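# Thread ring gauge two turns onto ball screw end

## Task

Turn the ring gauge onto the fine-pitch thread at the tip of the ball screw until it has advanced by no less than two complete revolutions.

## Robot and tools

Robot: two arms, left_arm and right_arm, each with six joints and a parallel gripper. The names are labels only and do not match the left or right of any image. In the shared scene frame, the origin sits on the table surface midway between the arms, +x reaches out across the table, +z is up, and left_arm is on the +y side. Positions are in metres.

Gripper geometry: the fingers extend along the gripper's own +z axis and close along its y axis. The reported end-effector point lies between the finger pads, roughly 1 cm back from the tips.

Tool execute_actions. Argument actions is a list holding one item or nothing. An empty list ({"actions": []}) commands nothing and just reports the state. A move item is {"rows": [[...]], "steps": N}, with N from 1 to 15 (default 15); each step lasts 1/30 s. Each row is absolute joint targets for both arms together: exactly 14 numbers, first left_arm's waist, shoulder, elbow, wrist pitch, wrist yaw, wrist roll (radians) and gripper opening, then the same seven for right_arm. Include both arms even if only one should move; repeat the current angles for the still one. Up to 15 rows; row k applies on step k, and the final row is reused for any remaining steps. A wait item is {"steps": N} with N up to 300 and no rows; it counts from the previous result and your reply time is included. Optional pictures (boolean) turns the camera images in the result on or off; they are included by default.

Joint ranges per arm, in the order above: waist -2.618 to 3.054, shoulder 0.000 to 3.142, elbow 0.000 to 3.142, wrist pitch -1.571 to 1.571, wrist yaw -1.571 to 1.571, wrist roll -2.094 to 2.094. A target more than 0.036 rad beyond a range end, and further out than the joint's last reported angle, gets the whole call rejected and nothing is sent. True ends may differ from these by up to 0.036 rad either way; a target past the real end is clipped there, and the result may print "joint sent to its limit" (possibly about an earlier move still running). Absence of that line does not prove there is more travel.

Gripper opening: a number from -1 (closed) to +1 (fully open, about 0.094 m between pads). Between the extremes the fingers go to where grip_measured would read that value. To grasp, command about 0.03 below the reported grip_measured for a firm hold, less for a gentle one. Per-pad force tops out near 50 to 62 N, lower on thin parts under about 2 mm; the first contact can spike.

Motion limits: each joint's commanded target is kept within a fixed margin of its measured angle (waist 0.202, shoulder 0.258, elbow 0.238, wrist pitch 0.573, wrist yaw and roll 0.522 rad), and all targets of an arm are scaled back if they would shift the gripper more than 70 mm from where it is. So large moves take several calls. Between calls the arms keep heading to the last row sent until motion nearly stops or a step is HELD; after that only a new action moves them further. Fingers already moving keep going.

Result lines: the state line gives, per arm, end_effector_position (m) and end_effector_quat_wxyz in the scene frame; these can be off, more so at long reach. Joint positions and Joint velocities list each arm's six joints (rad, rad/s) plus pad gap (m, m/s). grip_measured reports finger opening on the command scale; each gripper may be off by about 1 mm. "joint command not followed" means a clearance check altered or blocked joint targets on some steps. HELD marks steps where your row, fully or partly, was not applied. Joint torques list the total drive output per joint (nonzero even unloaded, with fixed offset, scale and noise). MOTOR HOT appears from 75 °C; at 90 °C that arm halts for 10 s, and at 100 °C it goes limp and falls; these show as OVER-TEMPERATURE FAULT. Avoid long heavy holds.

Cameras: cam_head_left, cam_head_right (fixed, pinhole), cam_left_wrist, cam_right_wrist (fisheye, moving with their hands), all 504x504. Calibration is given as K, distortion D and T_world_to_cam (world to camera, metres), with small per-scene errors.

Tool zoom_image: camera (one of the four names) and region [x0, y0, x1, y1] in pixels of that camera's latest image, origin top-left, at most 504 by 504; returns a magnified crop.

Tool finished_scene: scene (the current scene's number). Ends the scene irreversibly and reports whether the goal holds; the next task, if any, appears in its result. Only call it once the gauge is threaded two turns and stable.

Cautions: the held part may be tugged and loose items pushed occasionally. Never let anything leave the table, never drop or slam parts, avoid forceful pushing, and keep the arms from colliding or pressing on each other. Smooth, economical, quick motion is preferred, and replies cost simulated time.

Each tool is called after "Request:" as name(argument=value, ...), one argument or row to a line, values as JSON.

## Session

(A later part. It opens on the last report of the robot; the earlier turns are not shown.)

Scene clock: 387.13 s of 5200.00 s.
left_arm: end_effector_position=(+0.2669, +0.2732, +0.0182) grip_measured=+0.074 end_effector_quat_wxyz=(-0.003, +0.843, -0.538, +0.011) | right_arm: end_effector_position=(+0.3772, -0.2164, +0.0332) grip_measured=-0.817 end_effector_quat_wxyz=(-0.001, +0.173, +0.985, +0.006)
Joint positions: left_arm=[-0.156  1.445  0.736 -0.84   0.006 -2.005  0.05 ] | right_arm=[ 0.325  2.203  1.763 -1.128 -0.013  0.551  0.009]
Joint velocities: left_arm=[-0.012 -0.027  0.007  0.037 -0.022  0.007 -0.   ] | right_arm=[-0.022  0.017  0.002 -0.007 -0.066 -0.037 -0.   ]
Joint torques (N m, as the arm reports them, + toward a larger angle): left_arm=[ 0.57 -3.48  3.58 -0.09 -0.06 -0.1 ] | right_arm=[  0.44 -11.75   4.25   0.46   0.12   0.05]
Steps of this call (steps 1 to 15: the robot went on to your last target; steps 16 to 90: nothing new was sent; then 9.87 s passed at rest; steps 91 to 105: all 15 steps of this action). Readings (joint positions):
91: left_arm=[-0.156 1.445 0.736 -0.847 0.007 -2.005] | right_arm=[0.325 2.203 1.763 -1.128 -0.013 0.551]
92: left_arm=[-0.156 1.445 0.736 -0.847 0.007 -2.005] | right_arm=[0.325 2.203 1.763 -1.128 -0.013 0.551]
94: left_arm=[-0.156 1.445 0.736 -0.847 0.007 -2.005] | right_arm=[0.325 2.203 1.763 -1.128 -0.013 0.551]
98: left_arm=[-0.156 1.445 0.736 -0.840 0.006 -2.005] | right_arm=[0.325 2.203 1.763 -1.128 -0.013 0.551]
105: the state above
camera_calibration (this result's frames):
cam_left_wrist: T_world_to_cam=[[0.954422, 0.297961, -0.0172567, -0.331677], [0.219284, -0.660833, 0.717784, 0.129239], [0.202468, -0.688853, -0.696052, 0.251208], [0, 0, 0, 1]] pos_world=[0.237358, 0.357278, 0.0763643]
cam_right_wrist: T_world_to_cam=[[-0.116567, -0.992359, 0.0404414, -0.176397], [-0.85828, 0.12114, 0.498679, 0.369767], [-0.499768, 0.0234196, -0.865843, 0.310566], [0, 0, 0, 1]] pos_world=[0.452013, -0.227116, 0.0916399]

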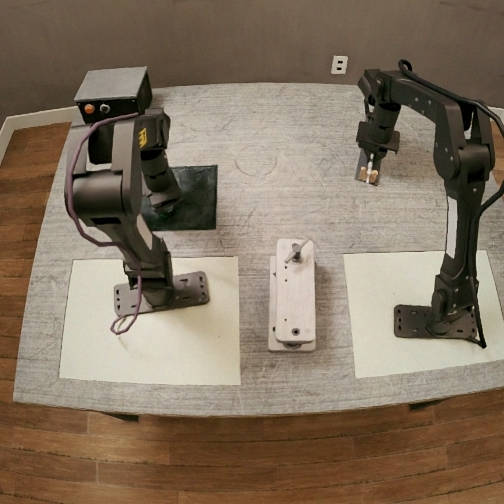

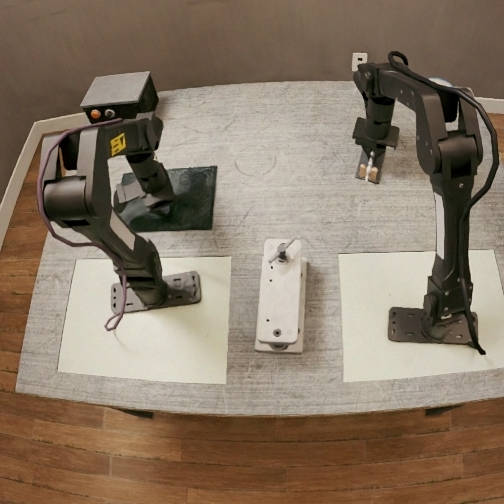

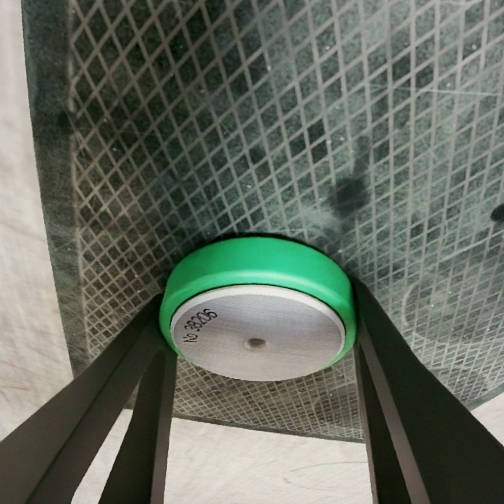

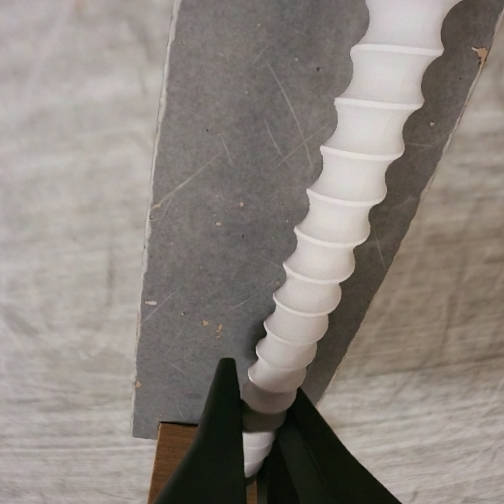

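Request:
execute_actions(
  actions=[
    {"rows": [[-0.15,1.45,0.76,-0.88,0,-2.01,0.04, 0.331,2.18,1.80,-1.17,0,0.554,-0.85],[-0.15,1.45,0.76,-0.88,0,-2.01,0.04, 0.331,2.18,1.80,-1.17,0,0.554,-0.85],[-0.15,1.44,0.80,-0.93,0,-2.01,0.04, 0.331,2.17,1.85,-1.23,0,0.554,-0.85],[-0.15,1.44,0.80,-0.93,0,-2.01,0.04, 0.331,2.17,1.85,-1.23,0,0.554,-0.85],[-0.15,1.43,0.85,-0.99,0,-2.01,0.04, 0.331,2.15,1.90,-1.30,0,0.554,-0.85],[-0.15,1.43,0.85,-0.99,0,-2.01,0.04, 0.331,2.15,1.90,-1.30,0,0.554,-0.85],[-0.15,1.42,0.90,-1.04,0,-2.01,0.04, 0.331,2.12,1.96,-1.39,0,0.554,-0.85],[-0.15,1.42,0.90,-1.04,0,-2.01,0.04, 0.331,2.12,1.96,-1.39,0,0.554,-0.85],[-0.15,1.41,0.96,-1.10,0,-2.01,0.04, 0.331,2.09,2.02,-1.47,0,0.554,-0.85],[-0.15,1.41,0.96,-1.10,0,-2.01,0.04, 0.331,2.09,2.02,-1.47,0,0.554,-0.85],[-0.15,1.41,0.96,-1.10,0,-2.01,0.04, 0.331,2.06,2.075,-1.55,0,0.554,-0.85]], "steps": 15},
  ],
  pictures=false,
)

Request:
execute_actions(
  actions=[
    {"rows": [[-0.15,1.41,0.96,-1.10,0,-2.01,0.04, 0.40,2.06,2.075,-1.55,0,0.8,-0.85],[-0.15,1.41,0.96,-1.10,0,-2.01,0.04, 0.40,2.06,2.075,-1.55,0,0.8,-0.85],[-0.15,1.41,0.96,-1.10,0,-2.01,0.04, 0.40,2.06,2.075,-1.55,0,0.8,-0.85],[-0.15,1.41,0.96,-1.10,0,-2.01,0.04, 0.46,2.06,2.075,-1.55,0,1.1,-0.85],[-0.15,1.41,0.96,-1.10,0,-2.01,0.04, 0.46,2.06,2.075,-1.55,0,1.1,-0.85],[-0.15,1.41,0.96,-1.10,0,-2.01,0.04, 0.46,2.06,2.075,-1.55,0,1.1,-0.85],[-0.15,1.41,0.96,-1.10,0,-2.01,0.04, 0.528,2.06,2.075,-1.55,0,1.35,-0.85],[-0.15,1.41,0.96,-1.10,0,-2.01,0.04, 0.528,2.06,2.075,-1.55,0,1.35,-0.85],[-0.15,1.41,0.96,-1.10,0,-2.01,0.04, 0.528,2.06,2.075,-1.55,0,1.35,-0.85],[-0.15,1.41,0.96,-1.10,0,-2.01,0.04, 0.528,2.06,2.075,-1.55,0,1.58,-0.85]], "steps": 15},
  ],
)

Scene clock: 507.63 s of 5200.00 s.
left_arm: end_effector_position=(+0.2913, +0.2732, +0.0714) grip_measured=+0.074 end_effector_quat_wxyz=(-0.014, +0.843, -0.537, +0.027) | right_arm: end_effector_position=(+0.3673, -0.2186, +0.1467) grip_measured=-0.817 end_effector_quat_wxyz=(+0.026, +0.172, +0.985, +0.017)
Joint positions: left_arm=[-0.156  1.426  0.943 -1.028  0.006 -2.005  0.05 ] | right_arm=[ 0.325  2.09   2.037 -1.457 -0.012  0.551  0.009]
Joint velocities: left_arm=[-0.022  0.012  0.002 -0.242 -0.066 -0.007 -0.   ] | right_arm=[-0.002 -0.496  0.339 -0.535 -0.022 -0.066 -0.   ]
Joint torques (N m, as the arm reports them, + toward a larger angle): left_arm=[ 0.37 -6.53  6.48 -0.39 -0.08 -0.09] | right_arm=[  0.44 -10.01   6.71   0.37   0.17   0.03]
Steps of this call (steps 1 to 15: the robot went on to your last target; steps 16 to 90: nothing new was sent; then 117.00 s passed at rest; steps 91 to 105: all 15 steps of this action). Readings (joint positions):
91: left_arm=[-0.156 1.445 0.736 -0.841 0.006 -2.005] | right_arm=[0.325 2.203 1.763 -1.128 -0.013 0.551]
92: left_arm=[-0.156 1.445 0.736 -0.842 0.006 -2.005] | right_arm=[0.325 2.203 1.763 -1.129 -0.013 0.551]
94: left_arm=[-0.156 1.445 0.748 -0.864 0.006 -2.005] | right_arm=[0.325 2.204 1.782 -1.156 -0.012 0.551]
98: left_arm=[-0.156 1.445 0.829 -0.950 0.006 -2.005] | right_arm=[0.325 2.195 1.874 -1.266 -0.012 0.551]
105: the state above

Scene clock: 508.13 s of 5200.00 s.
left_arm: end_effector_position=(+0.2801, +0.2732, +0.0709) grip_measured=+0.074 end_effector_quat_wxyz=(-0.002, +0.843, -0.538, +0.008) | right_arm: end_effector_position=(+0.3235, -0.1389, +0.1585) grip_measured=-0.817 end_effector_quat_wxyz=(+0.000, +0.488, +0.873, +0.014)
Joint positions: left_arm=[-0.156  1.426  0.943 -1.073  0.006 -2.005  0.05 ] | right_arm=[ 0.544  2.069  2.054 -1.534 -0.016  1.442  0.009]
Joint velocities: left_arm=[ 0.002  0.002 -0.017 -0.051 -0.11   0.037 -0.001] | right_arm=[-0.076 -0.002 -0.007 -0.051 -0.007  0.916 -0.001]
Joint torques (N m, as the arm reports them, + toward a larger angle): left_arm=[ 0.63 -6.45  6.45 -0.31 -0.07 -0.05] | right_arm=[ -0.83 -10.29   6.86   0.32   0.14   0.07]
Steps of this call (steps 1 to 15: all 15 steps of this action). Readings (joint positions):
1: left_arm=[-0.156 1.426 0.943 -1.036 0.006 -2.005] | right_arm=[0.330 2.076 2.046 -1.473 -0.010 0.585]
2: left_arm=[-0.156 1.426 0.943 -1.045 0.006 -2.005] | right_arm=[0.338 2.066 2.052 -1.487 -0.005 0.628]
4: left_arm=[-0.156 1.426 0.943 -1.058 0.006 -2.005] | right_arm=[0.370 2.061 2.054 -1.507 -0.003 0.731]
8: left_arm=[-0.156 1.426 0.943 -1.069 0.006 -2.005] | right_arm=[0.469 2.068 2.054 -1.526 -0.001 1.026]
15: the state above
camera_calibration (this result's frames):
cam_left_wrist: T_world_to_cam=[[0.954308, 0.297961, -0.0227201, -0.342986], [0.223387, -0.660827, 0.716523, 0.0874336], [0.198482, -0.688859, -0.697193, 0.286447], [0, 0, 0, 1]] pos_world=[0.250929, 0.357297, 0.129268]
cam_right_wrist: T_world_to_cam=[[-0.709158, -0.704522, 0.0272863, 0.122979], [-0.598677, 0.622156, 0.504488, 0.236506], [-0.372399, 0.341426, -0.862988, 0.392885], [0, 0, 0, 1]] pos_world=[0.375112, -0.194643, 0.216385]

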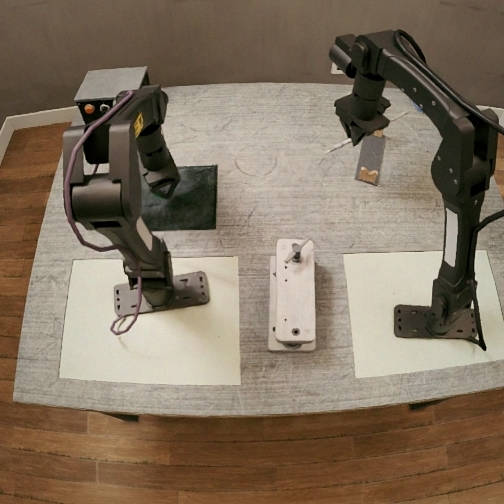

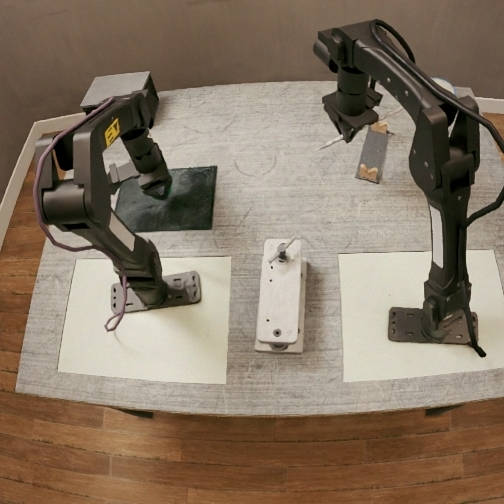

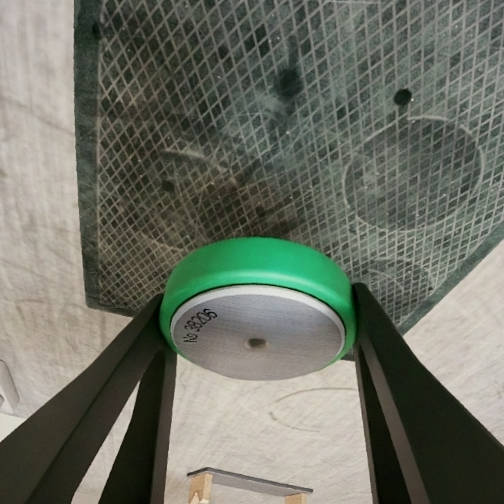

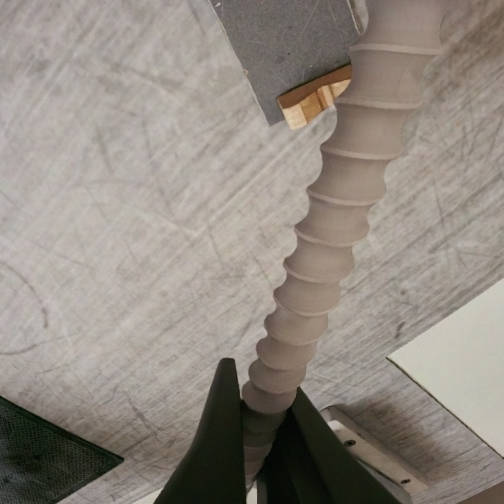

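Now yaw the right wrist to tilt the screw.

Request:
execute_actions(
  actions=[
    {"rows": [[-0.15,1.41,0.96,-1.10,0,-2.01,0.04, 0.528,2.06,2.075,-1.55,-0.1,1.58,-0.85],[-0.15,1.41,0.96,-1.10,0,-2.01,0.04, 0.528,2.06,2.075,-1.55,-0.18,1.58,-0.85],[-0.15,1.41,0.96,-1.10,0,-2.01,0.04, 0.528,2.06,2.075,-1.55,-0.26,1.58,-0.85],[-0.15,1.41,0.96,-1.10,0,-2.01,0.04, 0.528,2.06,2.075,-1.55,-0.34,1.58,-0.85],[-0.15,1.41,0.96,-1.10,0,-2.01,0.04, 0.528,2.06,2.075,-1.55,-0.42,1.58,-0.85],[-0.15,1.41,0.96,-1.10,0,-2.01,0.04, 0.528,2.06,2.075,-1.55,-0.5,1.58,-0.85],[-0.15,1.41,0.96,-1.10,0,-2.01,0.04, 0.528,2.06,2.075,-1.55,-0.58,1.58,-0.85],[-0.15,1.41,0.96,-1.10,0,-2.01,0.04, 0.528,2.06,2.075,-1.55,-0.66,1.58,-0.85],[-0.15,1.41,0.96,-1.10,0,-2.01,0.04, 0.528,2.06,2.075,-1.55,-0.74,1.58,-0.85],[-0.15,1.41,0.96,-1.10,0,-2.01,0.04, 0.528,2.06,2.075,-1.55,-0.82,1.58,-0.85],[-0.15,1.41,0.96,-1.10,0,-2.01,0.04, 0.528,2.06,2.075,-1.55,-0.9,1.58,-0.85],[-0.15,1.41,0.96,-1.10,0,-2.01,0.04, 0.528,2.06,2.075,-1.55,-0.96,1.58,-0.85],[-0.15,1.41,0.96,-1.10,0,-2.01,0.04, 0.528,2.06,2.075,-1.55,-1.02,1.58,-0.85]], "steps": 15},
  ],
  pictures=false,
)

Request:
execute_actions(
  actions=[
    {"rows": [[-0.15,1.41,0.96,-1.10,0,-2.01,0.04, 0.528,2.055,2.02,-1.50,-1.02,1.58,-0.85],[-0.15,1.41,0.96,-1.10,0,-2.01,0.04, 0.528,2.055,2.02,-1.50,-1.02,1.58,-0.85],[-0.15,1.41,0.96,-1.10,0,-2.01,0.04, 0.528,2.055,2.02,-1.50,-1.02,1.58,-0.85],[-0.15,1.41,0.96,-1.10,0,-2.01,0.04, 0.528,2.05,1.95,-1.44,-1.02,1.58,-0.85],[-0.15,1.41,0.96,-1.10,0,-2.01,0.04, 0.528,2.05,1.95,-1.44,-1.02,1.58,-0.85],[-0.15,1.41,0.96,-1.10,0,-2.01,0.04, 0.528,2.05,1.95,-1.44,-1.02,1.58,-0.85],[-0.15,1.41,0.96,-1.10,0,-2.01,0.04, 0.528,2.045,1.88,-1.375,-1.02,1.58,-0.85],[-0.15,1.41,0.96,-1.10,0,-2.01,0.04, 0.528,2.045,1.88,-1.375,-1.02,1.58,-0.85],[-0.15,1.41,0.96,-1.10,0,-2.01,0.04, 0.528,2.045,1.88,-1.375,-1.02,1.58,-0.85],[-0.15,1.41,0.96,-1.10,0,-2.01,0.04, 0.528,2.04,1.81,-1.312,-1.02,1.58,-0.85]], "steps": 15},
  ],
  pictures=false,
)

Request:
execute_actions(
  actions=[
    {"steps": 25},
  ],
)

Scene clock: 534.63 s of 5200.00 s.
left_arm: end_effector_position=(+0.2799, +0.2732, +0.0709) grip_measured=+0.074 end_effector_quat_wxyz=(-0.001, +0.843, -0.538, +0.008) | right_arm: end_effector_position=(+0.2723, -0.0259, +0.2151) grip_measured=-0.817 end_effector_quat_wxyz=(-0.329, +0.498, +0.770, +0.226)
Joint positions: left_arm=[-0.156  1.426  0.943 -1.073  0.006 -2.005  0.05 ] | right_arm=[ 0.536  2.069  2.054 -1.535 -0.82   1.573  0.009]
Joint velocities: left_arm=[-0.012  0.007 -0.007 -0.022  0.037  0.022  0.   ] | right_arm=[-0.007  0.012  0.002  0.007 -1.311  0.022 -0.001]
Joint torques (N m, as the arm reports them, + toward a larger angle): left_arm=[ 0.48 -6.46  6.44 -0.34 -0.03 -0.06] | right_arm=[ -0.63 -10.34   6.88   0.34  -0.46   0.09]
Steps of this call (steps 1 to 30: the robot went on to your last target; steps 31 to 90: nothing new was sent; then 23.00 s passed at rest; steps 91 to 105: all 15 steps of this action). Readings (joint positions):
91: left_arm=[-0.156 1.426 0.943 -1.073 0.006 -2.005] | right_arm=[0.538 2.069 2.054 -1.534 -0.026 1.572]
92: left_arm=[-0.156 1.426 0.943 -1.073 0.006 -2.005] | right_arm=[0.537 2.069 2.054 -1.534 -0.050 1.572]
94: left_arm=[-0.156 1.426 0.943 -1.073 0.006 -2.005] | right_arm=[0.536 2.069 2.054 -1.534 -0.131 1.572]
98: left_arm=[-0.156 1.426 0.943 -1.073 0.006 -2.005] | right_arm=[0.536 2.069 2.054 -1.534 -0.368 1.572]
105: the state above

Scene clock: 535.13 s of 5200.00 s.
left_arm: end_effector_position=(+0.2799, +0.2732, +0.0709) grip_measured=+0.074 end_effector_quat_wxyz=(-0.001, +0.843, -0.538, +0.008) | right_arm: end_effector_position=(+0.2597, -0.0123, +0.1780) grip_measured=-0.817 end_effector_quat_wxyz=(-0.404, +0.492, +0.733, +0.240)
Joint positions: left_arm=[-0.156  1.426  0.943 -1.073  0.006 -2.005  0.05 ] | right_arm=[ 0.536  2.064  1.81  -1.359 -0.979  1.574  0.009]
Joint velocities: left_arm=[ 0.002  0.007 -0.007  0.007 -0.095 -0.022 -0.001] | right_arm=[-0.007 -0.027 -0.012  0.198 -0.022  0.007 -0.   ]
Joint torques (N m, as the arm reports them, + toward a larger angle): left_arm=[ 0.54 -6.42  6.33 -0.28 -0.09 -0.06] | right_arm=[ -0.59 -11.89   5.5    0.53  -0.75   0.08]
Steps of this call (steps 1 to 15: all 15 steps of this action). Readings (joint positions):
1: left_arm=[-0.156 1.426 0.943 -1.073 0.006 -2.005] | right_arm=[0.536 2.069 2.051 -1.531 -0.858 1.573]
2: left_arm=[-0.156 1.426 0.943 -1.073 0.006 -2.005] | right_arm=[0.536 2.069 2.046 -1.527 -0.887 1.573]
4: left_arm=[-0.156 1.426 0.943 -1.073 0.006 -2.005] | right_arm=[0.536 2.068 2.023 -1.511 -0.928 1.573]
8: left_arm=[-0.156 1.426 0.943 -1.073 0.006 -2.005] | right_arm=[0.536 2.063 1.932 -1.454 -0.968 1.574]
15: the state above

Scene clock: 535.97 s of 5200.00 s.
left_arm: end_effector_position=(+0.2799, +0.2732, +0.0709) grip_measured=+0.074 end_effector_quat_wxyz=(-0.001, +0.843, -0.538, +0.008) | right_arm: end_effector_position=(+0.2648, -0.0091, +0.1792) grip_measured=-0.817 end_effector_quat_wxyz=(-0.399, +0.484, +0.735, +0.256)
Joint positions: left_arm=[-0.156  1.426  0.943 -1.073  0.006 -2.005  0.05 ] | right_arm=[ 0.536  2.064  1.81  -1.324 -0.988  1.574  0.009]
Joint velocities: left_arm=[-0.002  0.002  0.012  0.051 -0.051 -0.051  0.   ] | right_arm=[ 0.002 -0.007 -0.007 -0.007 -0.022 -0.066 -0.   ]
Joint torques (N m, as the arm reports them, + toward a larger angle): left_arm=[ 0.49 -6.32  6.29 -0.32 -0.07 -0.08] | right_arm=[ -0.48 -11.75   5.41   0.55  -0.72   0.04]
Steps of this call (steps 1 to 25: the robot went on to your last target). Readings (joint positions):
1: left_arm=[-0.156 1.426 0.943 -1.073 0.006 -2.005] | right_arm=[0.536 2.064 1.810 -1.353 -0.980 1.574]
2: left_arm=[-0.156 1.426 0.943 -1.073 0.006 -2.005] | right_arm=[0.536 2.064 1.810 -1.346 -0.982 1.574]
4: left_arm=[-0.156 1.426 0.943 -1.073 0.006 -2.005] | right_arm=[0.536 2.064 1.810 -1.337 -0.984 1.574]
8: left_arm=[-0.156 1.426 0.943 -1.073 0.006 -2.005] | right_arm=[0.536 2.064 1.810 -1.329 -0.987 1.574]
25: the state above
camera_calibration (this result's frames):
cam_left_wrist: T_world_to_cam=[[0.95429, 0.297961, -0.0234485, -0.342749], [0.223934, -0.660827, 0.716353, 0.0873367], [0.19795, -0.68886, -0.697344, 0.286643], [0, 0, 0, 1]] pos_world=[0.250783, 0.357297, 0.129288]
cam_right_wrist: T_world_to_cam=[[-0.824157, -0.54604, -0.150347, 0.236015], [-0.168978, -0.0162999, 0.985485, -0.0955616], [-0.540565, 0.8376, -0.0788353, 0.253105], [0, 0, 0, 1]] pos_world=[0.315185, -0.0846844, 0.149612]

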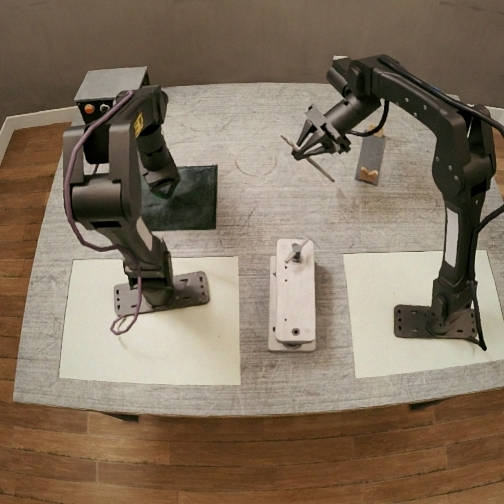

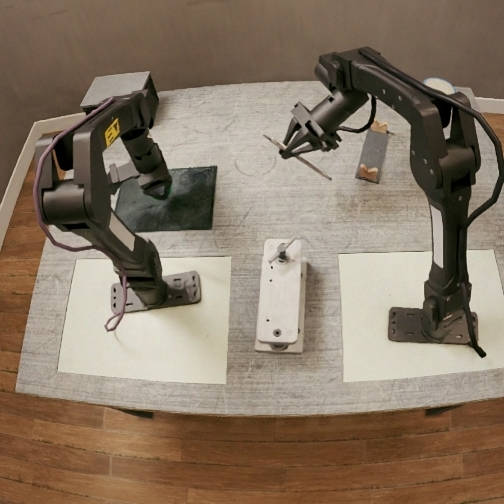

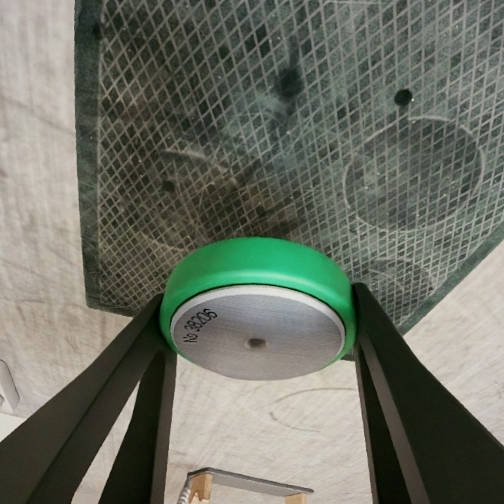

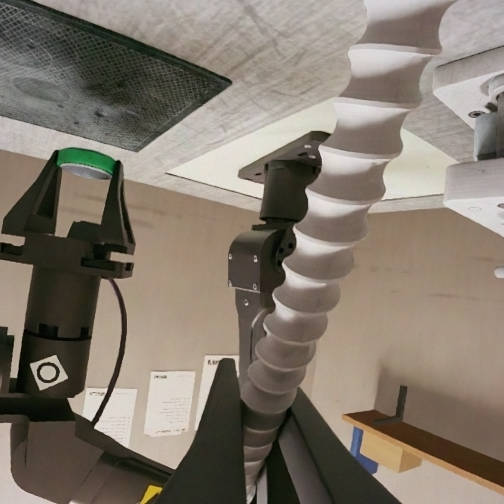

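Request:
execute_actions(
  actions=[
    {"rows": [[-0.15,1.39,1.05,-1.13,0.03,-2.01,0.04, 0.528,2.04,1.81,-1.312,-1.02,1.58,-0.85],[-0.15,1.37,1.14,-1.17,0.06,-2.01,0.04, 0.528,2.04,1.81,-1.312,-1.02,1.58,-0.85],[-0.15,1.35,1.23,-1.21,0.09,-2.01,0.04, 0.528,2.04,1.81,-1.312,-1.02,1.58,-0.85],[-0.2,1.33,1.32,-1.25,0.12,-2.01,0.04, 0.528,2.04,1.81,-1.312,-1.02,1.58,-0.85],[-0.26,1.31,1.41,-1.29,0.15,-2.01,0.04, 0.528,2.04,1.81,-1.312,-1.02,1.58,-0.85],[-0.32,1.29,1.50,-1.33,0.18,-2.01,0.04, 0.528,2.04,1.81,-1.312,-1.02,1.58,-0.85],[-0.38,1.27,1.57,-1.37,0.21,-2.01,0.04, 0.528,2.04,1.81,-1.312,-1.02,1.58,-0.85],[-0.44,1.26,1.617,-1.39,0.24,-2.01,0.04, 0.528,2.04,1.81,-1.312,-1.02,1.58,-0.85],[-0.5,1.26,1.617,-1.39,0.265,-2.01,0.04, 0.528,2.04,1.81,-1.312,-1.02,1.58,-0.85],[-0.56,1.26,1.617,-1.39,0.265,-2.01,0.04, 0.528,2.04,1.81,-1.312,-1.02,1.58,-0.85],[-0.62,1.26,1.617,-1.39,0.265,-2.01,0.04, 0.528,2.04,1.81,-1.312,-1.02,1.58,-0.85],[-0.68,1.26,1.617,-1.39,0.265,-2.01,0.04, 0.528,2.04,1.81,-1.312,-1.02,1.58,-0.85],[-0.74,1.26,1.617,-1.39,0.265,-2.01,0.04, 0.528,2.04,1.81,-1.312,-1.02,1.58,-0.85],[-0.80,1.26,1.617,-1.39,0.265,-2.01,0.04, 0.528,2.04,1.81,-1.312,-1.02,1.58,-0.85],[-0.85,1.26,1.617,-1.39,0.265,-2.01,0.04, 0.528,2.04,1.81,-1.312,-1.02,1.58,-0.85]], "steps": 15},
  ],
  pictures=false,
)

Request:
execute_actions(
  actions=[
    {"steps": 25},
  ],
)

Scene clock: 573.27 s of 5200.00 s.
left_arm: end_effector_position=(+0.3007, +0.1064, +0.2901) grip_measured=+0.074 end_effector_quat_wxyz=(+0.004, -0.642, +0.708, -0.294) | right_arm: end_effector_position=(+0.2648, -0.0091, +0.1792) grip_measured=-0.817 end_effector_quat_wxyz=(-0.399, +0.484, +0.735, +0.256)
Joint positions: left_arm=[-0.634  1.294  1.568 -1.276  0.19  -2.006  0.05 ] | right_arm=[ 0.536  2.064  1.81  -1.324 -0.988  1.574  0.009]
Joint velocities: left_arm=[-2.044 -0.247  0.662 -0.271  0.286 -0.051  0.   ] | right_arm=[-0.017 -0.002  0.007  0.051 -0.007  0.007  0.001]
Joint torques (N m, as the arm reports them, + toward a larger angle): left_arm=[-1.03 -5.54  5.79  0.1   0.51 -0.06] | right_arm=[ -0.45 -11.76   5.34   0.54  -0.72   0.06]
Steps of this call (steps 1 to 15: the robot went on to your last target; steps 16 to 90: nothing new was sent; then 33.80 s passed at rest; steps 91 to 105: all 15 steps of this action). Readings (joint positions):
91: left_arm=[-0.156 1.426 0.952 -1.081 0.009 -2.006] | right_arm=[0.536 2.064 1.810 -1.324 -0.988 1.574]
92: left_arm=[-0.156 1.426 0.978 -1.105 0.017 -2.006] | right_arm=[0.536 2.064 1.810 -1.324 -0.988 1.574]
94: left_arm=[-0.158 1.416 1.074 -1.155 0.039 -2.006] | right_arm=[0.536 2.064 1.810 -1.324 -0.988 1.574]
98: left_arm=[-0.266 1.357 1.277 -1.195 0.084 -2.006] | right_arm=[0.536 2.064 1.810 -1.324 -0.988 1.574]
105: the state above

Scene clock: 574.10 s of 5200.00 s.
left_arm: end_effector_position=(+0.2298, +0.0613, +0.2956) grip_measured=+0.074 end_effector_quat_wxyz=(-0.071, -0.556, +0.781, -0.274) | right_arm: end_effector_position=(+0.2648, -0.0091, +0.1792) grip_measured=-0.817 end_effector_quat_wxyz=(-0.399, +0.484, +0.735, +0.256)
Joint positions: left_arm=[-0.857  1.272  1.599 -1.383  0.266 -2.008  0.05 ] | right_arm=[ 0.536  2.064  1.81  -1.324 -0.988  1.574  0.009]
Joint velocities: left_arm=[-0.017 -0.007  0.002 -0.066 -0.007 -0.066  0.001] | right_arm=[ 0.002  0.022 -0.017  0.007 -0.051 -0.037 -0.   ]
Joint torques (N m, as the arm reports them, + toward a larger angle): left_arm=[ 0.63 -4.31  6.38  0.61  0.13 -0.01] | right_arm=[ -0.4  -11.73   5.39   0.54  -0.71   0.05]
Steps of this call (steps 1 to 25: the robot went on to your last target). Readings (joint positions):
1: left_arm=[-0.708 1.286 1.586 -1.283 0.202 -2.006] | right_arm=[0.536 2.064 1.810 -1.324 -0.988 1.574]
2: left_arm=[-0.774 1.279 1.596 -1.291 0.221 -2.006] | right_arm=[0.536 2.064 1.810 -1.324 -0.988 1.574]
4: left_arm=[-0.848 1.272 1.599 -1.315 0.259 -2.007] | right_arm=[0.536 2.064 1.810 -1.324 -0.988 1.574]
8: left_arm=[-0.857 1.272 1.599 -1.363 0.266 -2.008] | right_arm=[0.536 2.064 1.810 -1.324 -0.988 1.574]
25: the state above
camera_calibration (this result's frames):
cam_left_wrist: T_world_to_cam=[[0.85757, -0.356711, 0.370581, -0.280611], [-0.459604, -0.20792, 0.863443, -0.116598], [-0.230949, -0.910783, -0.342252, 0.314453], [0, 0, 0, 1]] pos_world=[0.259678, 0.162059, 0.312287]
cam_right_wrist: T_world_to_cam=[[-0.824157, -0.54604, -0.150347, 0.236015], [-0.168978, -0.0162999, 0.985485, -0.0955616], [-0.540565, 0.8376, -0.0788353, 0.253105], [0, 0, 0, 1]] pos_world=[0.315185, -0.0846844, 0.149612]

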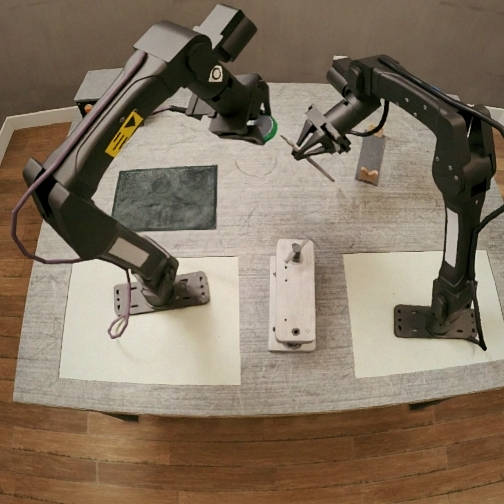

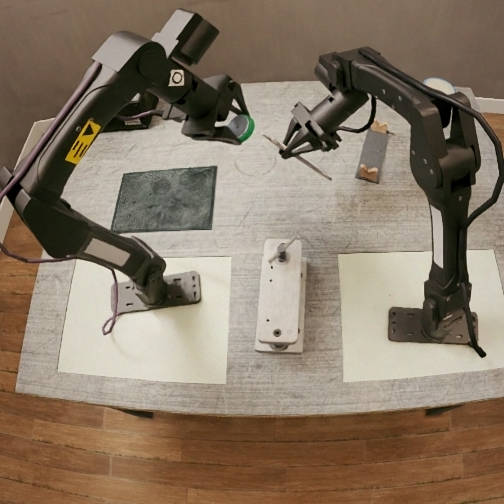

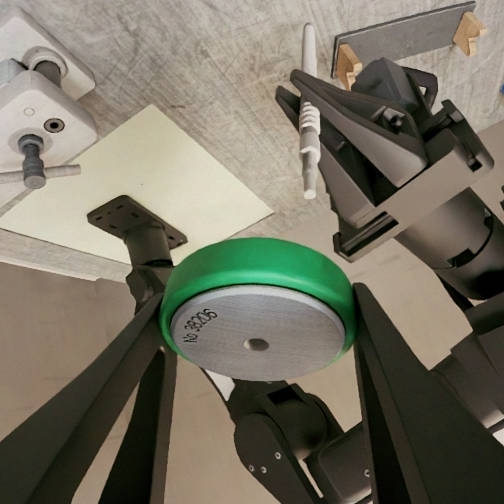

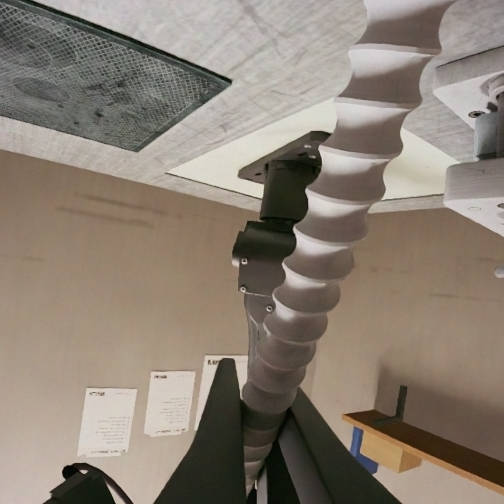

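Request:
execute_actions(
  actions=[
    {"rows": [[-0.85,1.26,1.617,-1.39,0.265,-0.44,0.04, 0.528,2.04,1.81,-1.312,-1.02,1.58,-0.85]], "steps": 15},
  ],
  pictures=false,
)

Request:
execute_actions(
  actions=[
    {"steps": 25},
  ],
)

Scene clock: 609.87 s of 5200.00 s.
left_arm: end_effector_position=(+0.2291, +0.0623, +0.2949) grip_measured=+0.074 end_effector_quat_wxyz=(+0.114, +0.054, +0.958, -0.256) | right_arm: end_effector_position=(+0.2648, -0.0091, +0.1792) grip_measured=-0.817 end_effector_quat_wxyz=(-0.399, +0.484, +0.735, +0.256)
Joint positions: left_arm=[-0.857  1.272  1.599 -1.388  0.264 -0.657  0.05 ] | right_arm=[ 0.536  2.064  1.81  -1.324 -0.988  1.574  0.009]
Joint velocities: left_arm=[ 0.012 -0.022 -0.012  0.007  0.022  1.414 -0.001] | right_arm=[ 0.002 -0.007  0.002 -0.051  0.022  0.007  0.   ]
Joint torques (N m, as the arm reports them, + toward a larger angle): left_arm=[ 0.7  -4.24  6.16  0.7   0.16  0.05] | right_arm=[ -0.47 -11.75   5.36   0.53  -0.71   0.05]
Steps of this call (steps 1 to 15: the robot went on to your last target; steps 16 to 90: nothing new was sent; then 32.27 s passed at rest; steps 91 to 105: all 15 steps of this action). Readings (joint positions):
91: left_arm=[-0.857 1.272 1.599 -1.385 0.266 -1.935] | right_arm=[0.536 2.064 1.810 -1.324 -0.988 1.574]
92: left_arm=[-0.857 1.272 1.599 -1.386 0.265 -1.836] | right_arm=[0.536 2.064 1.810 -1.324 -0.988 1.574]
94: left_arm=[-0.857 1.272 1.599 -1.387 0.265 -1.640] | right_arm=[0.536 2.064 1.810 -1.324 -0.988 1.574]
98: left_arm=[-0.857 1.272 1.599 -1.387 0.265 -1.249] | right_arm=[0.536 2.064 1.810 -1.324 -0.988 1.574]
105: the state above

Scene clock: 610.70 s of 5200.00 s.
left_arm: end_effector_position=(+0.2290, +0.0630, +0.2944) grip_measured=+0.074 end_effector_quat_wxyz=(+0.140, +0.153, +0.948, -0.241) | right_arm: end_effector_position=(+0.2648, -0.0091, +0.1792) grip_measured=-0.817 end_effector_quat_wxyz=(-0.399, +0.484, +0.735, +0.256)
Joint positions: left_arm=[-0.857  1.272  1.599 -1.392  0.261 -0.449  0.05 ] | right_arm=[ 0.536  2.064  1.81  -1.324 -0.988  1.574  0.009]
Joint velocities: left_arm=[ 0.002 -0.017 -0.017  0.007 -0.022 -0.022 -0.   ] | right_arm=[ 0.002  0.012  0.002  0.022 -0.066  0.007  0.   ]
Joint torques (N m, as the arm reports them, + toward a larger angle): left_arm=[ 0.82 -4.34  6.35  0.66  0.22  0.14] | right_arm=[ -0.42 -11.68   5.4    0.54  -0.73   0.05]
Steps of this call (steps 1 to 25: the robot went on to your last target). Readings (joint positions):
1: left_arm=[-0.857 1.272 1.599 -1.389 0.264 -0.615] | right_arm=[0.536 2.064 1.810 -1.324 -0.988 1.574]
2: left_arm=[-0.857 1.272 1.599 -1.389 0.264 -0.581] | right_arm=[0.536 2.064 1.810 -1.324 -0.988 1.574]
4: left_arm=[-0.857 1.272 1.599 -1.390 0.263 -0.533] | right_arm=[0.536 2.064 1.810 -1.324 -0.988 1.574]
8: left_arm=[-0.857 1.272 1.599 -1.391 0.263 -0.483] | right_arm=[0.536 2.064 1.810 -1.324 -0.988 1.574]
25: the state above
camera_calibration (this result's frames):
cam_left_wrist: T_world_to_cam=[[-0.467403, -0.818069, 0.335108, 0.0639978], [-0.753681, 0.566863, 0.332612, 0.0592398], [-0.46206, -0.0971002, -0.881517, 0.475842], [0, 0, 0, 1]] pos_world=[0.294428, 0.064978, 0.378312]
cam_right_wrist: T_world_to_cam=[[-0.824157, -0.54604, -0.150347, 0.236015], [-0.168978, -0.0162999, 0.985485, -0.0955616], [-0.540565, 0.8376, -0.0788353, 0.253105], [0, 0, 0, 1]] pos_world=[0.315185, -0.0846844, 0.149612]

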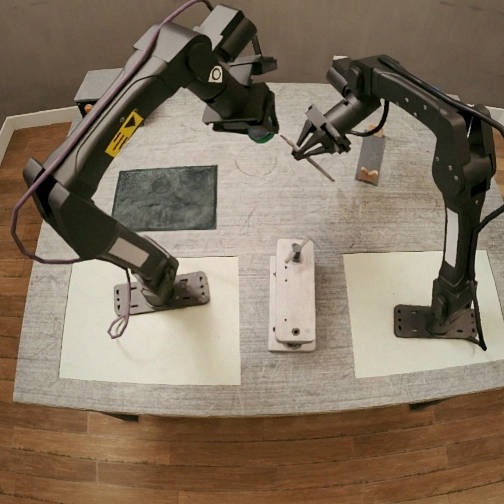

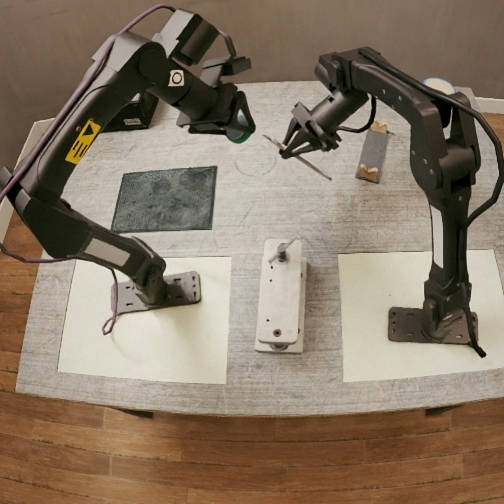

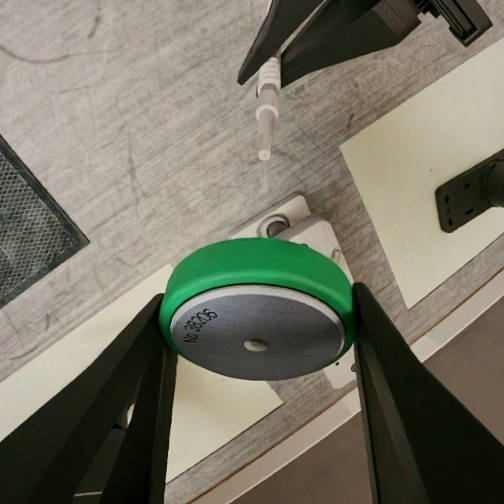

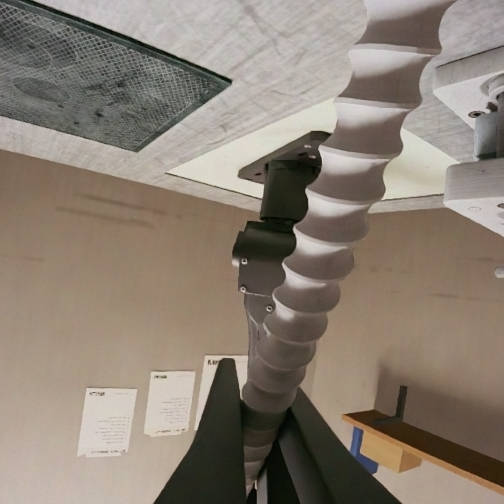

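Request:
execute_actions(
  actions=[
    {"rows": [[-0.843,1.304,1.617,-1.305,0.238,-0.44,0.04, 0.528,2.04,1.81,-1.312,-1.02,1.58,-0.85]], "steps": 15},
  ],
  pictures=false,
)

Request:
execute_actions(
  actions=[
    {"steps": 15},
  ],
)

Scene clock: 674.43 s of 5200.00 s.
left_arm: end_effector_position=(+0.2456, +0.0566, +0.2919) grip_measured=+0.074 end_effector_quat_wxyz=(+0.156, +0.148, +0.948, -0.236) | right_arm: end_effector_position=(+0.2648, -0.0091, +0.1792) grip_measured=-0.817 end_effector_quat_wxyz=(-0.399, +0.484, +0.735, +0.256)
Joint positions: left_arm=[-0.852  1.302  1.599 -1.34   0.237 -0.448  0.05 ] | right_arm=[ 0.536  2.064  1.81  -1.324 -0.988  1.574  0.009]
Joint velocities: left_arm=[ 0.002 -0.007 -0.002 -0.066  0.037  0.022 -0.001] | right_arm=[-0.012 -0.012  0.007 -0.022  0.066  0.037  0.   ]
Joint torques (N m, as the arm reports them, + toward a larger angle): left_arm=[ 0.94 -3.58  6.43  1.    0.18  0.1 ] | right_arm=[ -0.46 -11.78   5.39   0.54  -0.73   0.07]
Steps of this call (steps 1 to 15: the robot went on to your last target; steps 16 to 90: nothing new was sent; then 60.23 s passed at rest; steps 91 to 105: all 15 steps of this action). Readings (joint positions):
91: left_arm=[-0.857 1.274 1.599 -1.389 0.259 -0.448] | right_arm=[0.536 2.064 1.810 -1.324 -0.988 1.574]
92: left_arm=[-0.856 1.277 1.599 -1.382 0.255 -0.448] | right_arm=[0.536 2.064 1.810 -1.324 -0.988 1.574]
94: left_arm=[-0.853 1.287 1.599 -1.366 0.248 -0.448] | right_arm=[0.536 2.064 1.810 -1.324 -0.988 1.574]
98: left_arm=[-0.852 1.302 1.599 -1.346 0.239 -0.448] | right_arm=[0.536 2.064 1.810 -1.324 -0.988 1.574]
105: the state above

Scene clock: 674.93 s of 5200.00 s.
left_arm: end_effector_position=(+0.2458, +0.0566, +0.2919) grip_measured=+0.074 end_effector_quat_wxyz=(+0.157, +0.148, +0.948, -0.236) | right_arm: end_effector_position=(+0.2648, -0.0091, +0.1792) grip_measured=-0.817 end_effector_quat_wxyz=(-0.399, +0.484, +0.735, +0.256)
Joint positions: left_arm=[-0.852  1.302  1.599 -1.34   0.236 -0.448  0.05 ] | right_arm=[ 0.536  2.064  1.81  -1.324 -0.988  1.574  0.009]
Joint velocities: left_arm=[-0.032  0.007 -0.007  0.037 -0.095  0.007 -0.001] | right_arm=[-0.012  0.002 -0.012  0.022 -0.022 -0.007  0.001]
Joint torques (N m, as the arm reports them, + toward a larger angle): left_arm=[ 0.88 -3.72  6.42  1.03  0.17  0.09] | right_arm=[ -0.43 -11.67   5.39   0.54  -0.72   0.06]
Steps of this call (steps 1 to 15: the robot went on to your last target). Readings (joint positions):
1: left_arm=[-0.852 1.302 1.599 -1.340 0.237 -0.448] | right_arm=[0.536 2.064 1.810 -1.324 -0.988 1.574]
2: left_arm=[-0.852 1.302 1.599 -1.340 0.236 -0.448] | right_arm=[0.536 2.064 1.810 -1.324 -0.988 1.574]
4: left_arm=[-0.852 1.302 1.599 -1.340 0.236 -0.448] | right_arm=[0.536 2.064 1.810 -1.324 -0.988 1.574]
8: left_arm=[-0.852 1.302 1.599 -1.340 0.236 -0.448] | right_arm=[0.536 2.064 1.810 -1.324 -0.988 1.574]
15: the state above
All arms were judged still, so your last target was given up. Only a new action makes them travel on or press farther. Fingers that are still opening or closing keep moving.
camera_calibration (this result's frames):
cam_left_wrist: T_world_to_cam=[[-0.463456, -0.827113, 0.317949, 0.0720408], [-0.773547, 0.552663, 0.310143, 0.0885649], [-0.432242, -0.102211, -0.895946, 0.477946], [0, 0, 0, 1]] pos_world=[0.308485, 0.0594907, 0.377841]
cam_right_wrist: T_world_to_cam=[[-0.824157, -0.54604, -0.150347, 0.236015], [-0.168978, -0.0162999, 0.985485, -0.0955616], [-0.540565, 0.8376, -0.0788353, 0.253105], [0, 0, 0, 1]] pos_world=[0.315185, -0.0846844, 0.149612]

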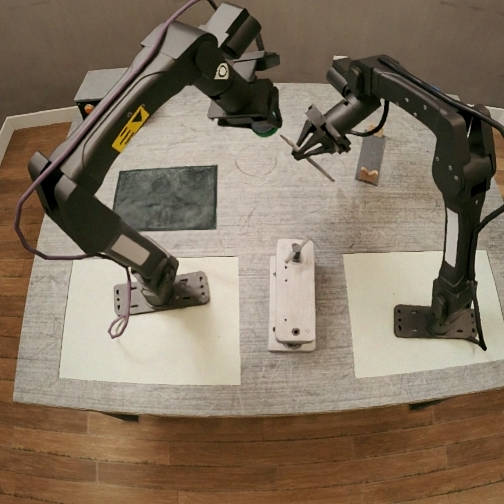

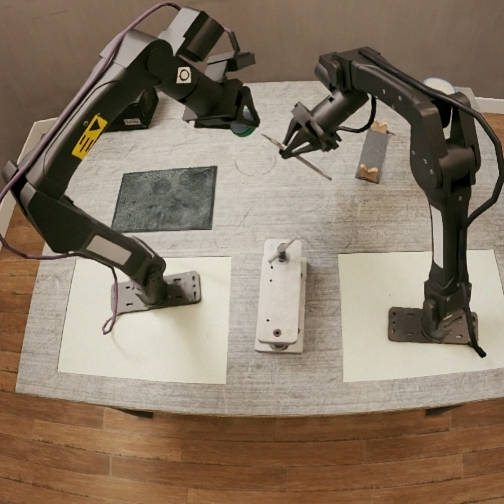

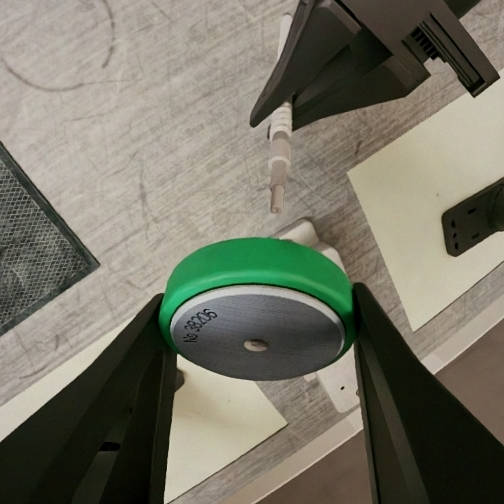

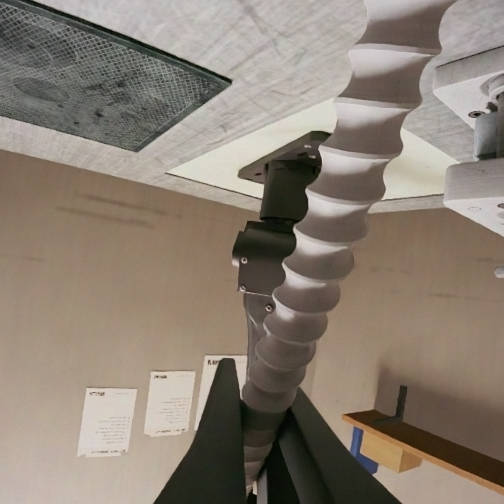

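Request:
execute_actions(
  actions=[
    {"rows": [[-0.843,1.304,1.617,-1.277,0.252,-0.44,0.04, 0.528,2.04,1.81,-1.312,-1.02,1.58,-0.85]], "steps": 15},
  ],
  pictures=false,
)

Request:
execute_actions(
  actions=[
    {"steps": 10},
  ],
)

Request:
execute_actions(
  actions=[
    {"rows": [[-0.843,1.304,1.617,-1.277,0.252,-2.01,0.04, 0.528,2.04,1.81,-1.312,-1.02,1.58,-0.85]], "steps": 15},
  ],
  pictures=false,
)

Request:
execute_actions(
  actions=[
    {"steps": 25},
  ],
)

Scene clock: 682.17 s of 5200.00 s.
left_arm: end_effector_position=(+0.2501, +0.0530, +0.2953) grip_measured=+0.074 end_effector_quat_wxyz=(+0.168, +0.149, +0.944, -0.243) | right_arm: end_effector_position=(+0.2648, -0.0091, +0.1792) grip_measured=-0.817 end_effector_quat_wxyz=(-0.399, +0.484, +0.735, +0.256)
Joint positions: left_arm=[-0.852  1.302  1.599 -1.313  0.236 -0.448  0.05 ] | right_arm=[ 0.536  2.064  1.81  -1.324 -0.988  1.574  0.009]
Joint velocities: left_arm=[-0.002 -0.007  0.012  0.007 -0.022  0.022  0.001] | right_arm=[ 0.002 -0.022  0.002 -0.007  0.051  0.007  0.   ]
Joint torques (N m, as the arm reports them, + toward a larger angle): left_arm=[ 0.73 -3.46  6.32  1.07  0.3   0.07] | right_arm=[ -0.48 -11.68   5.39   0.54  -0.71   0.06]
Steps of this call (steps 1 to 90: nothing new was sent; then 3.73 s passed at rest; steps 91 to 105: all 15 steps of this action). Readings (joint positions):
91: left_arm=[-0.852 1.302 1.599 -1.338 0.236 -0.448] | right_arm=[0.536 2.064 1.810 -1.324 -0.988 1.574]
92: left_arm=[-0.852 1.302 1.599 -1.334 0.236 -0.448] | right_arm=[0.536 2.064 1.810 -1.324 -0.988 1.574]
94: left_arm=[-0.852 1.302 1.599 -1.325 0.236 -0.448] | right_arm=[0.536 2.064 1.810 -1.324 -0.988 1.574]
98: left_arm=[-0.852 1.302 1.599 -1.316 0.236 -0.448] | right_arm=[0.536 2.064 1.810 -1.324 -0.988 1.574]
105: the state above

Scene clock: 682.50 s of 5200.00 s.
left_arm: end_effector_position=(+0.2501, +0.0529, +0.2954) grip_measured=+0.074 end_effector_quat_wxyz=(+0.168, +0.149, +0.944, -0.243) | right_arm: end_effector_position=(+0.2648, -0.0091, +0.1792) grip_measured=-0.817 end_effector_quat_wxyz=(-0.399, +0.484, +0.735, +0.256)
Joint positions: left_arm=[-0.852  1.302  1.599 -1.312  0.236 -0.448  0.05 ] | right_arm=[ 0.536  2.064  1.81  -1.324 -0.988  1.574  0.009]
Joint velocities: left_arm=[ 0.007  0.007 -0.007 -0.007  0.037  0.022 -0.001] | right_arm=[ 0.002 -0.012  0.002  0.007 -0.007  0.022  0.   ]
Joint torques (N m, as the arm reports them, + toward a larger angle): left_arm=[ 0.82 -3.38  6.36  1.03  0.28  0.09] | right_arm=[ -0.47 -11.68   5.34   0.54  -0.72   0.04]
Steps of this call (steps 1 to 10: the robot went on to your last target). Readings (joint positions):
1: left_arm=[-0.852 1.302 1.599 -1.313 0.236 -0.448] | right_arm=[0.536 2.064 1.810 -1.324 -0.988 1.574]
2: left_arm=[-0.852 1.302 1.599 -1.313 0.236 -0.448] | right_arm=[0.536 2.064 1.810 -1.324 -0.988 1.574]
4: left_arm=[-0.852 1.302 1.599 -1.313 0.236 -0.448] | right_arm=[0.536 2.064 1.810 -1.324 -0.988 1.574]
8: left_arm=[-0.852 1.302 1.599 -1.312 0.236 -0.448] | right_arm=[0.536 2.064 1.810 -1.324 -0.988 1.574]
10: the state above
camera_calibration (this result's frames):
cam_left_wrist: T_world_to_cam=[[-0.470313, -0.821306, 0.322896, 0.0698306], [-0.779644, 0.558115, 0.284012, 0.101871], [-0.413474, -0.11817, -0.902815, 0.480731], [0, 0, 0, 1]] pos_world=[0.311035, 0.0573047, 0.382531]
cam_right_wrist: T_world_to_cam=[[-0.824157, -0.54604, -0.150347, 0.236015], [-0.168978, -0.0162999, 0.985485, -0.0955616], [-0.540565, 0.8376, -0.0788353, 0.253105], [0, 0, 0, 1]] pos_world=[0.315185, -0.0846844, 0.149612]

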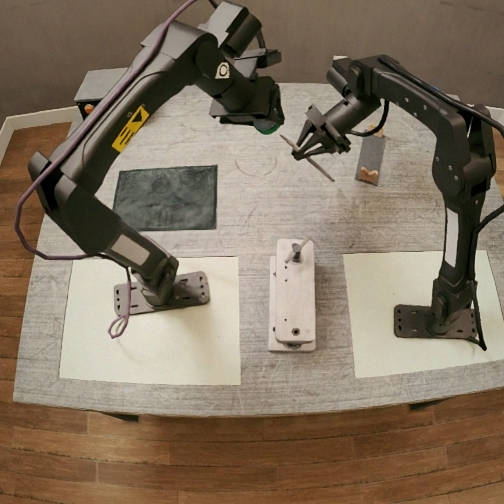

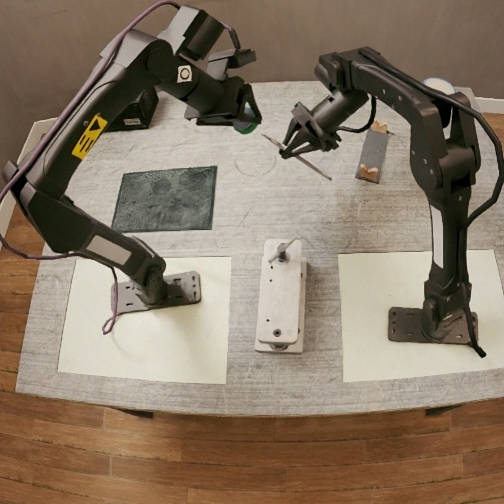

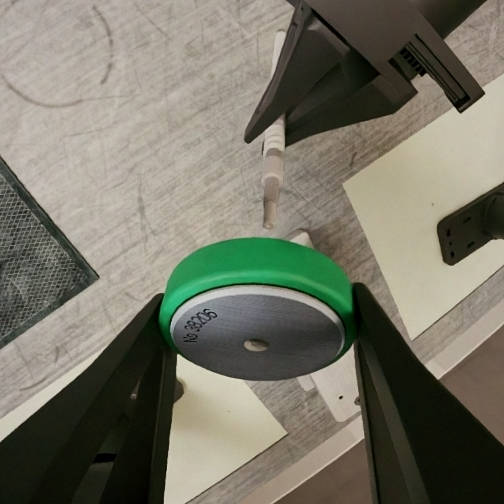

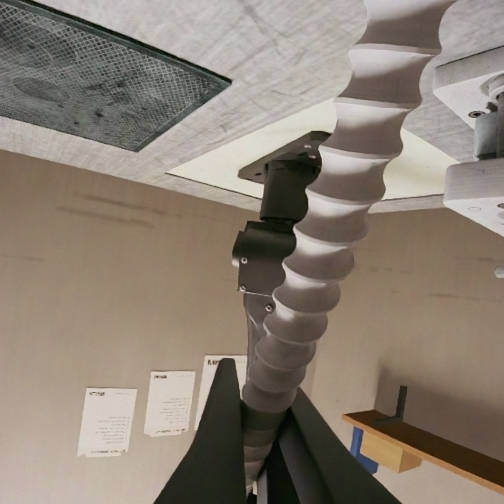

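Scene clock: 683.00 s of 5200.00 s.
left_arm: end_effector_position=(+0.2501, +0.0521, +0.2959) grip_measured=+0.074 end_effector_quat_wxyz=(-0.023, -0.476, +0.828, -0.296) | right_arm: end_effector_position=(+0.2648, -0.0091, +0.1792) grip_measured=-0.817 end_effector_quat_wxyz=(-0.399, +0.484, +0.735, +0.256)
Joint positions: left_arm=[-0.852  1.302  1.599 -1.309  0.24  -1.808  0.05 ] | right_arm=[ 0.536  2.064  1.81  -1.324 -0.988  1.574  0.009]
Joint velocities: left_arm=[-0.002  0.012 -0.012 -0.051 -0.007 -1.341 -0.   ] | right_arm=[-0.002 -0.012  0.007 -0.007  0.037  0.081 -0.001]
Joint torques (N m, as the arm reports them, + toward a larger angle): left_arm=[ 0.95 -3.46  6.35  0.99  0.24  0.03] | right_arm=[ -0.5  -11.74   5.41   0.54  -0.73   0.03]
Steps of this call (steps 1 to 15: all 15 steps of this action). Readings (joint positions):
1: left_arm=[-0.852 1.302 1.599 -1.311 0.238 -0.522] | right_arm=[0.536 2.064 1.810 -1.324 -0.988 1.574]
2: left_arm=[-0.852 1.302 1.599 -1.311 0.238 -0.623] | right_arm=[0.536 2.064 1.810 -1.324 -0.988 1.574]
4: left_arm=[-0.852 1.302 1.599 -1.311 0.239 -0.821] | right_arm=[0.536 2.064 1.810 -1.324 -0.988 1.574]
8: left_arm=[-0.852 1.302 1.599 -1.310 0.239 -1.219] | right_arm=[0.536 2.064 1.810 -1.324 -0.988 1.574]
15: the state above

Scene clock: 683.83 s of 5200.00 s.
left_arm: end_effector_position=(+0.2507, +0.0515, +0.2965) grip_measured=+0.074 end_effector_quat_wxyz=(-0.052, -0.556, +0.776, -0.294) | right_arm: end_effector_position=(+0.2648, -0.0091, +0.1792) grip_measured=-0.817 end_effector_quat_wxyz=(-0.399, +0.484, +0.735, +0.256)
Joint positions: left_arm=[-0.852  1.302  1.599 -1.305  0.241 -2.007  0.05 ] | right_arm=[ 0.536  2.064  1.81  -1.324 -0.988  1.574  0.009]
Joint velocities: left_arm=[-0.017 -0.002 -0.012 -0.022 -0.022 -0.066  0.001] | right_arm=[-0.002  0.017 -0.007  0.081  0.095 -0.051  0.   ]
Joint torques (N m, as the arm reports them, + toward a larger angle): left_arm=[ 0.87 -3.44  6.49  0.98  0.25  0.  ] | right_arm=[ -0.41 -11.8    5.43   0.54  -0.72   0.05]
Steps of this call (steps 1 to 25: the robot went on to your last target). Readings (joint positions):
1: left_arm=[-0.852 1.302 1.599 -1.309 0.240 -1.848] | right_arm=[0.536 2.064 1.810 -1.324 -0.988 1.574]
2: left_arm=[-0.852 1.302 1.599 -1.308 0.241 -1.880] | right_arm=[0.536 2.064 1.810 -1.324 -0.988 1.574]
4: left_arm=[-0.852 1.302 1.599 -1.308 0.241 -1.927] | right_arm=[0.536 2.064 1.810 -1.324 -0.988 1.574]
8: left_arm=[-0.852 1.302 1.599 -1.306 0.241 -1.975] | right_arm=[0.536 2.064 1.810 -1.324 -0.988 1.574]
25: the state above
camera_calibration (this result's frames):
cam_left_wrist: T_world_to_cam=[[0.843355, -0.335962, 0.419382, -0.314407], [-0.499939, -0.204423, 0.841589, -0.0933365], [-0.197011, -0.919424, -0.340362, 0.302008], [0, 0, 0, 1]] pos_world=[0.277993, 0.152964, 0.3132]
cam_right_wrist: T_world_to_cam=[[-0.824157, -0.54604, -0.150347, 0.236015], [-0.168978, -0.0162999, 0.985485, -0.0955616], [-0.540565, 0.8376, -0.0788353, 0.253105], [0, 0, 0, 1]] pos_world=[0.315185, -0.0846844, 0.149612]

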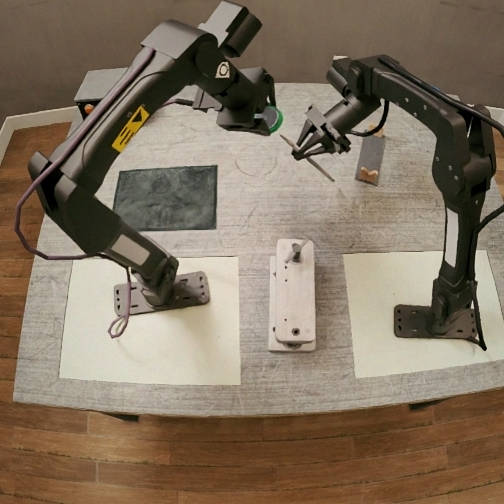

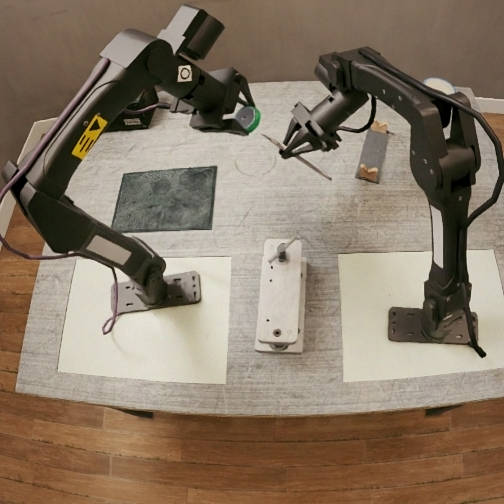

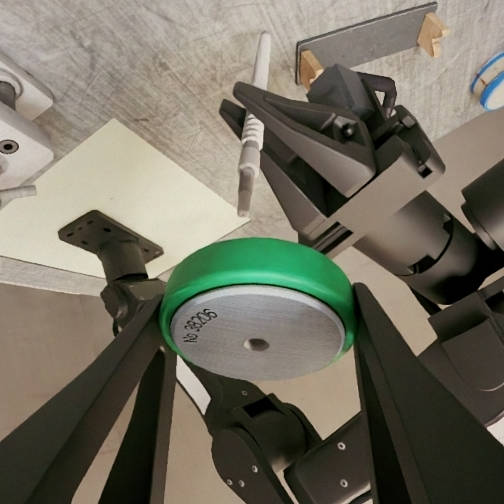

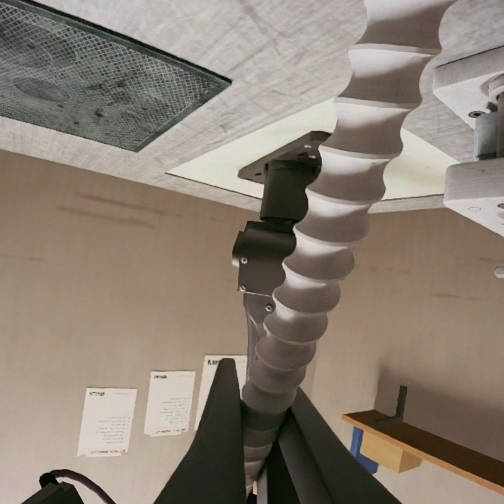

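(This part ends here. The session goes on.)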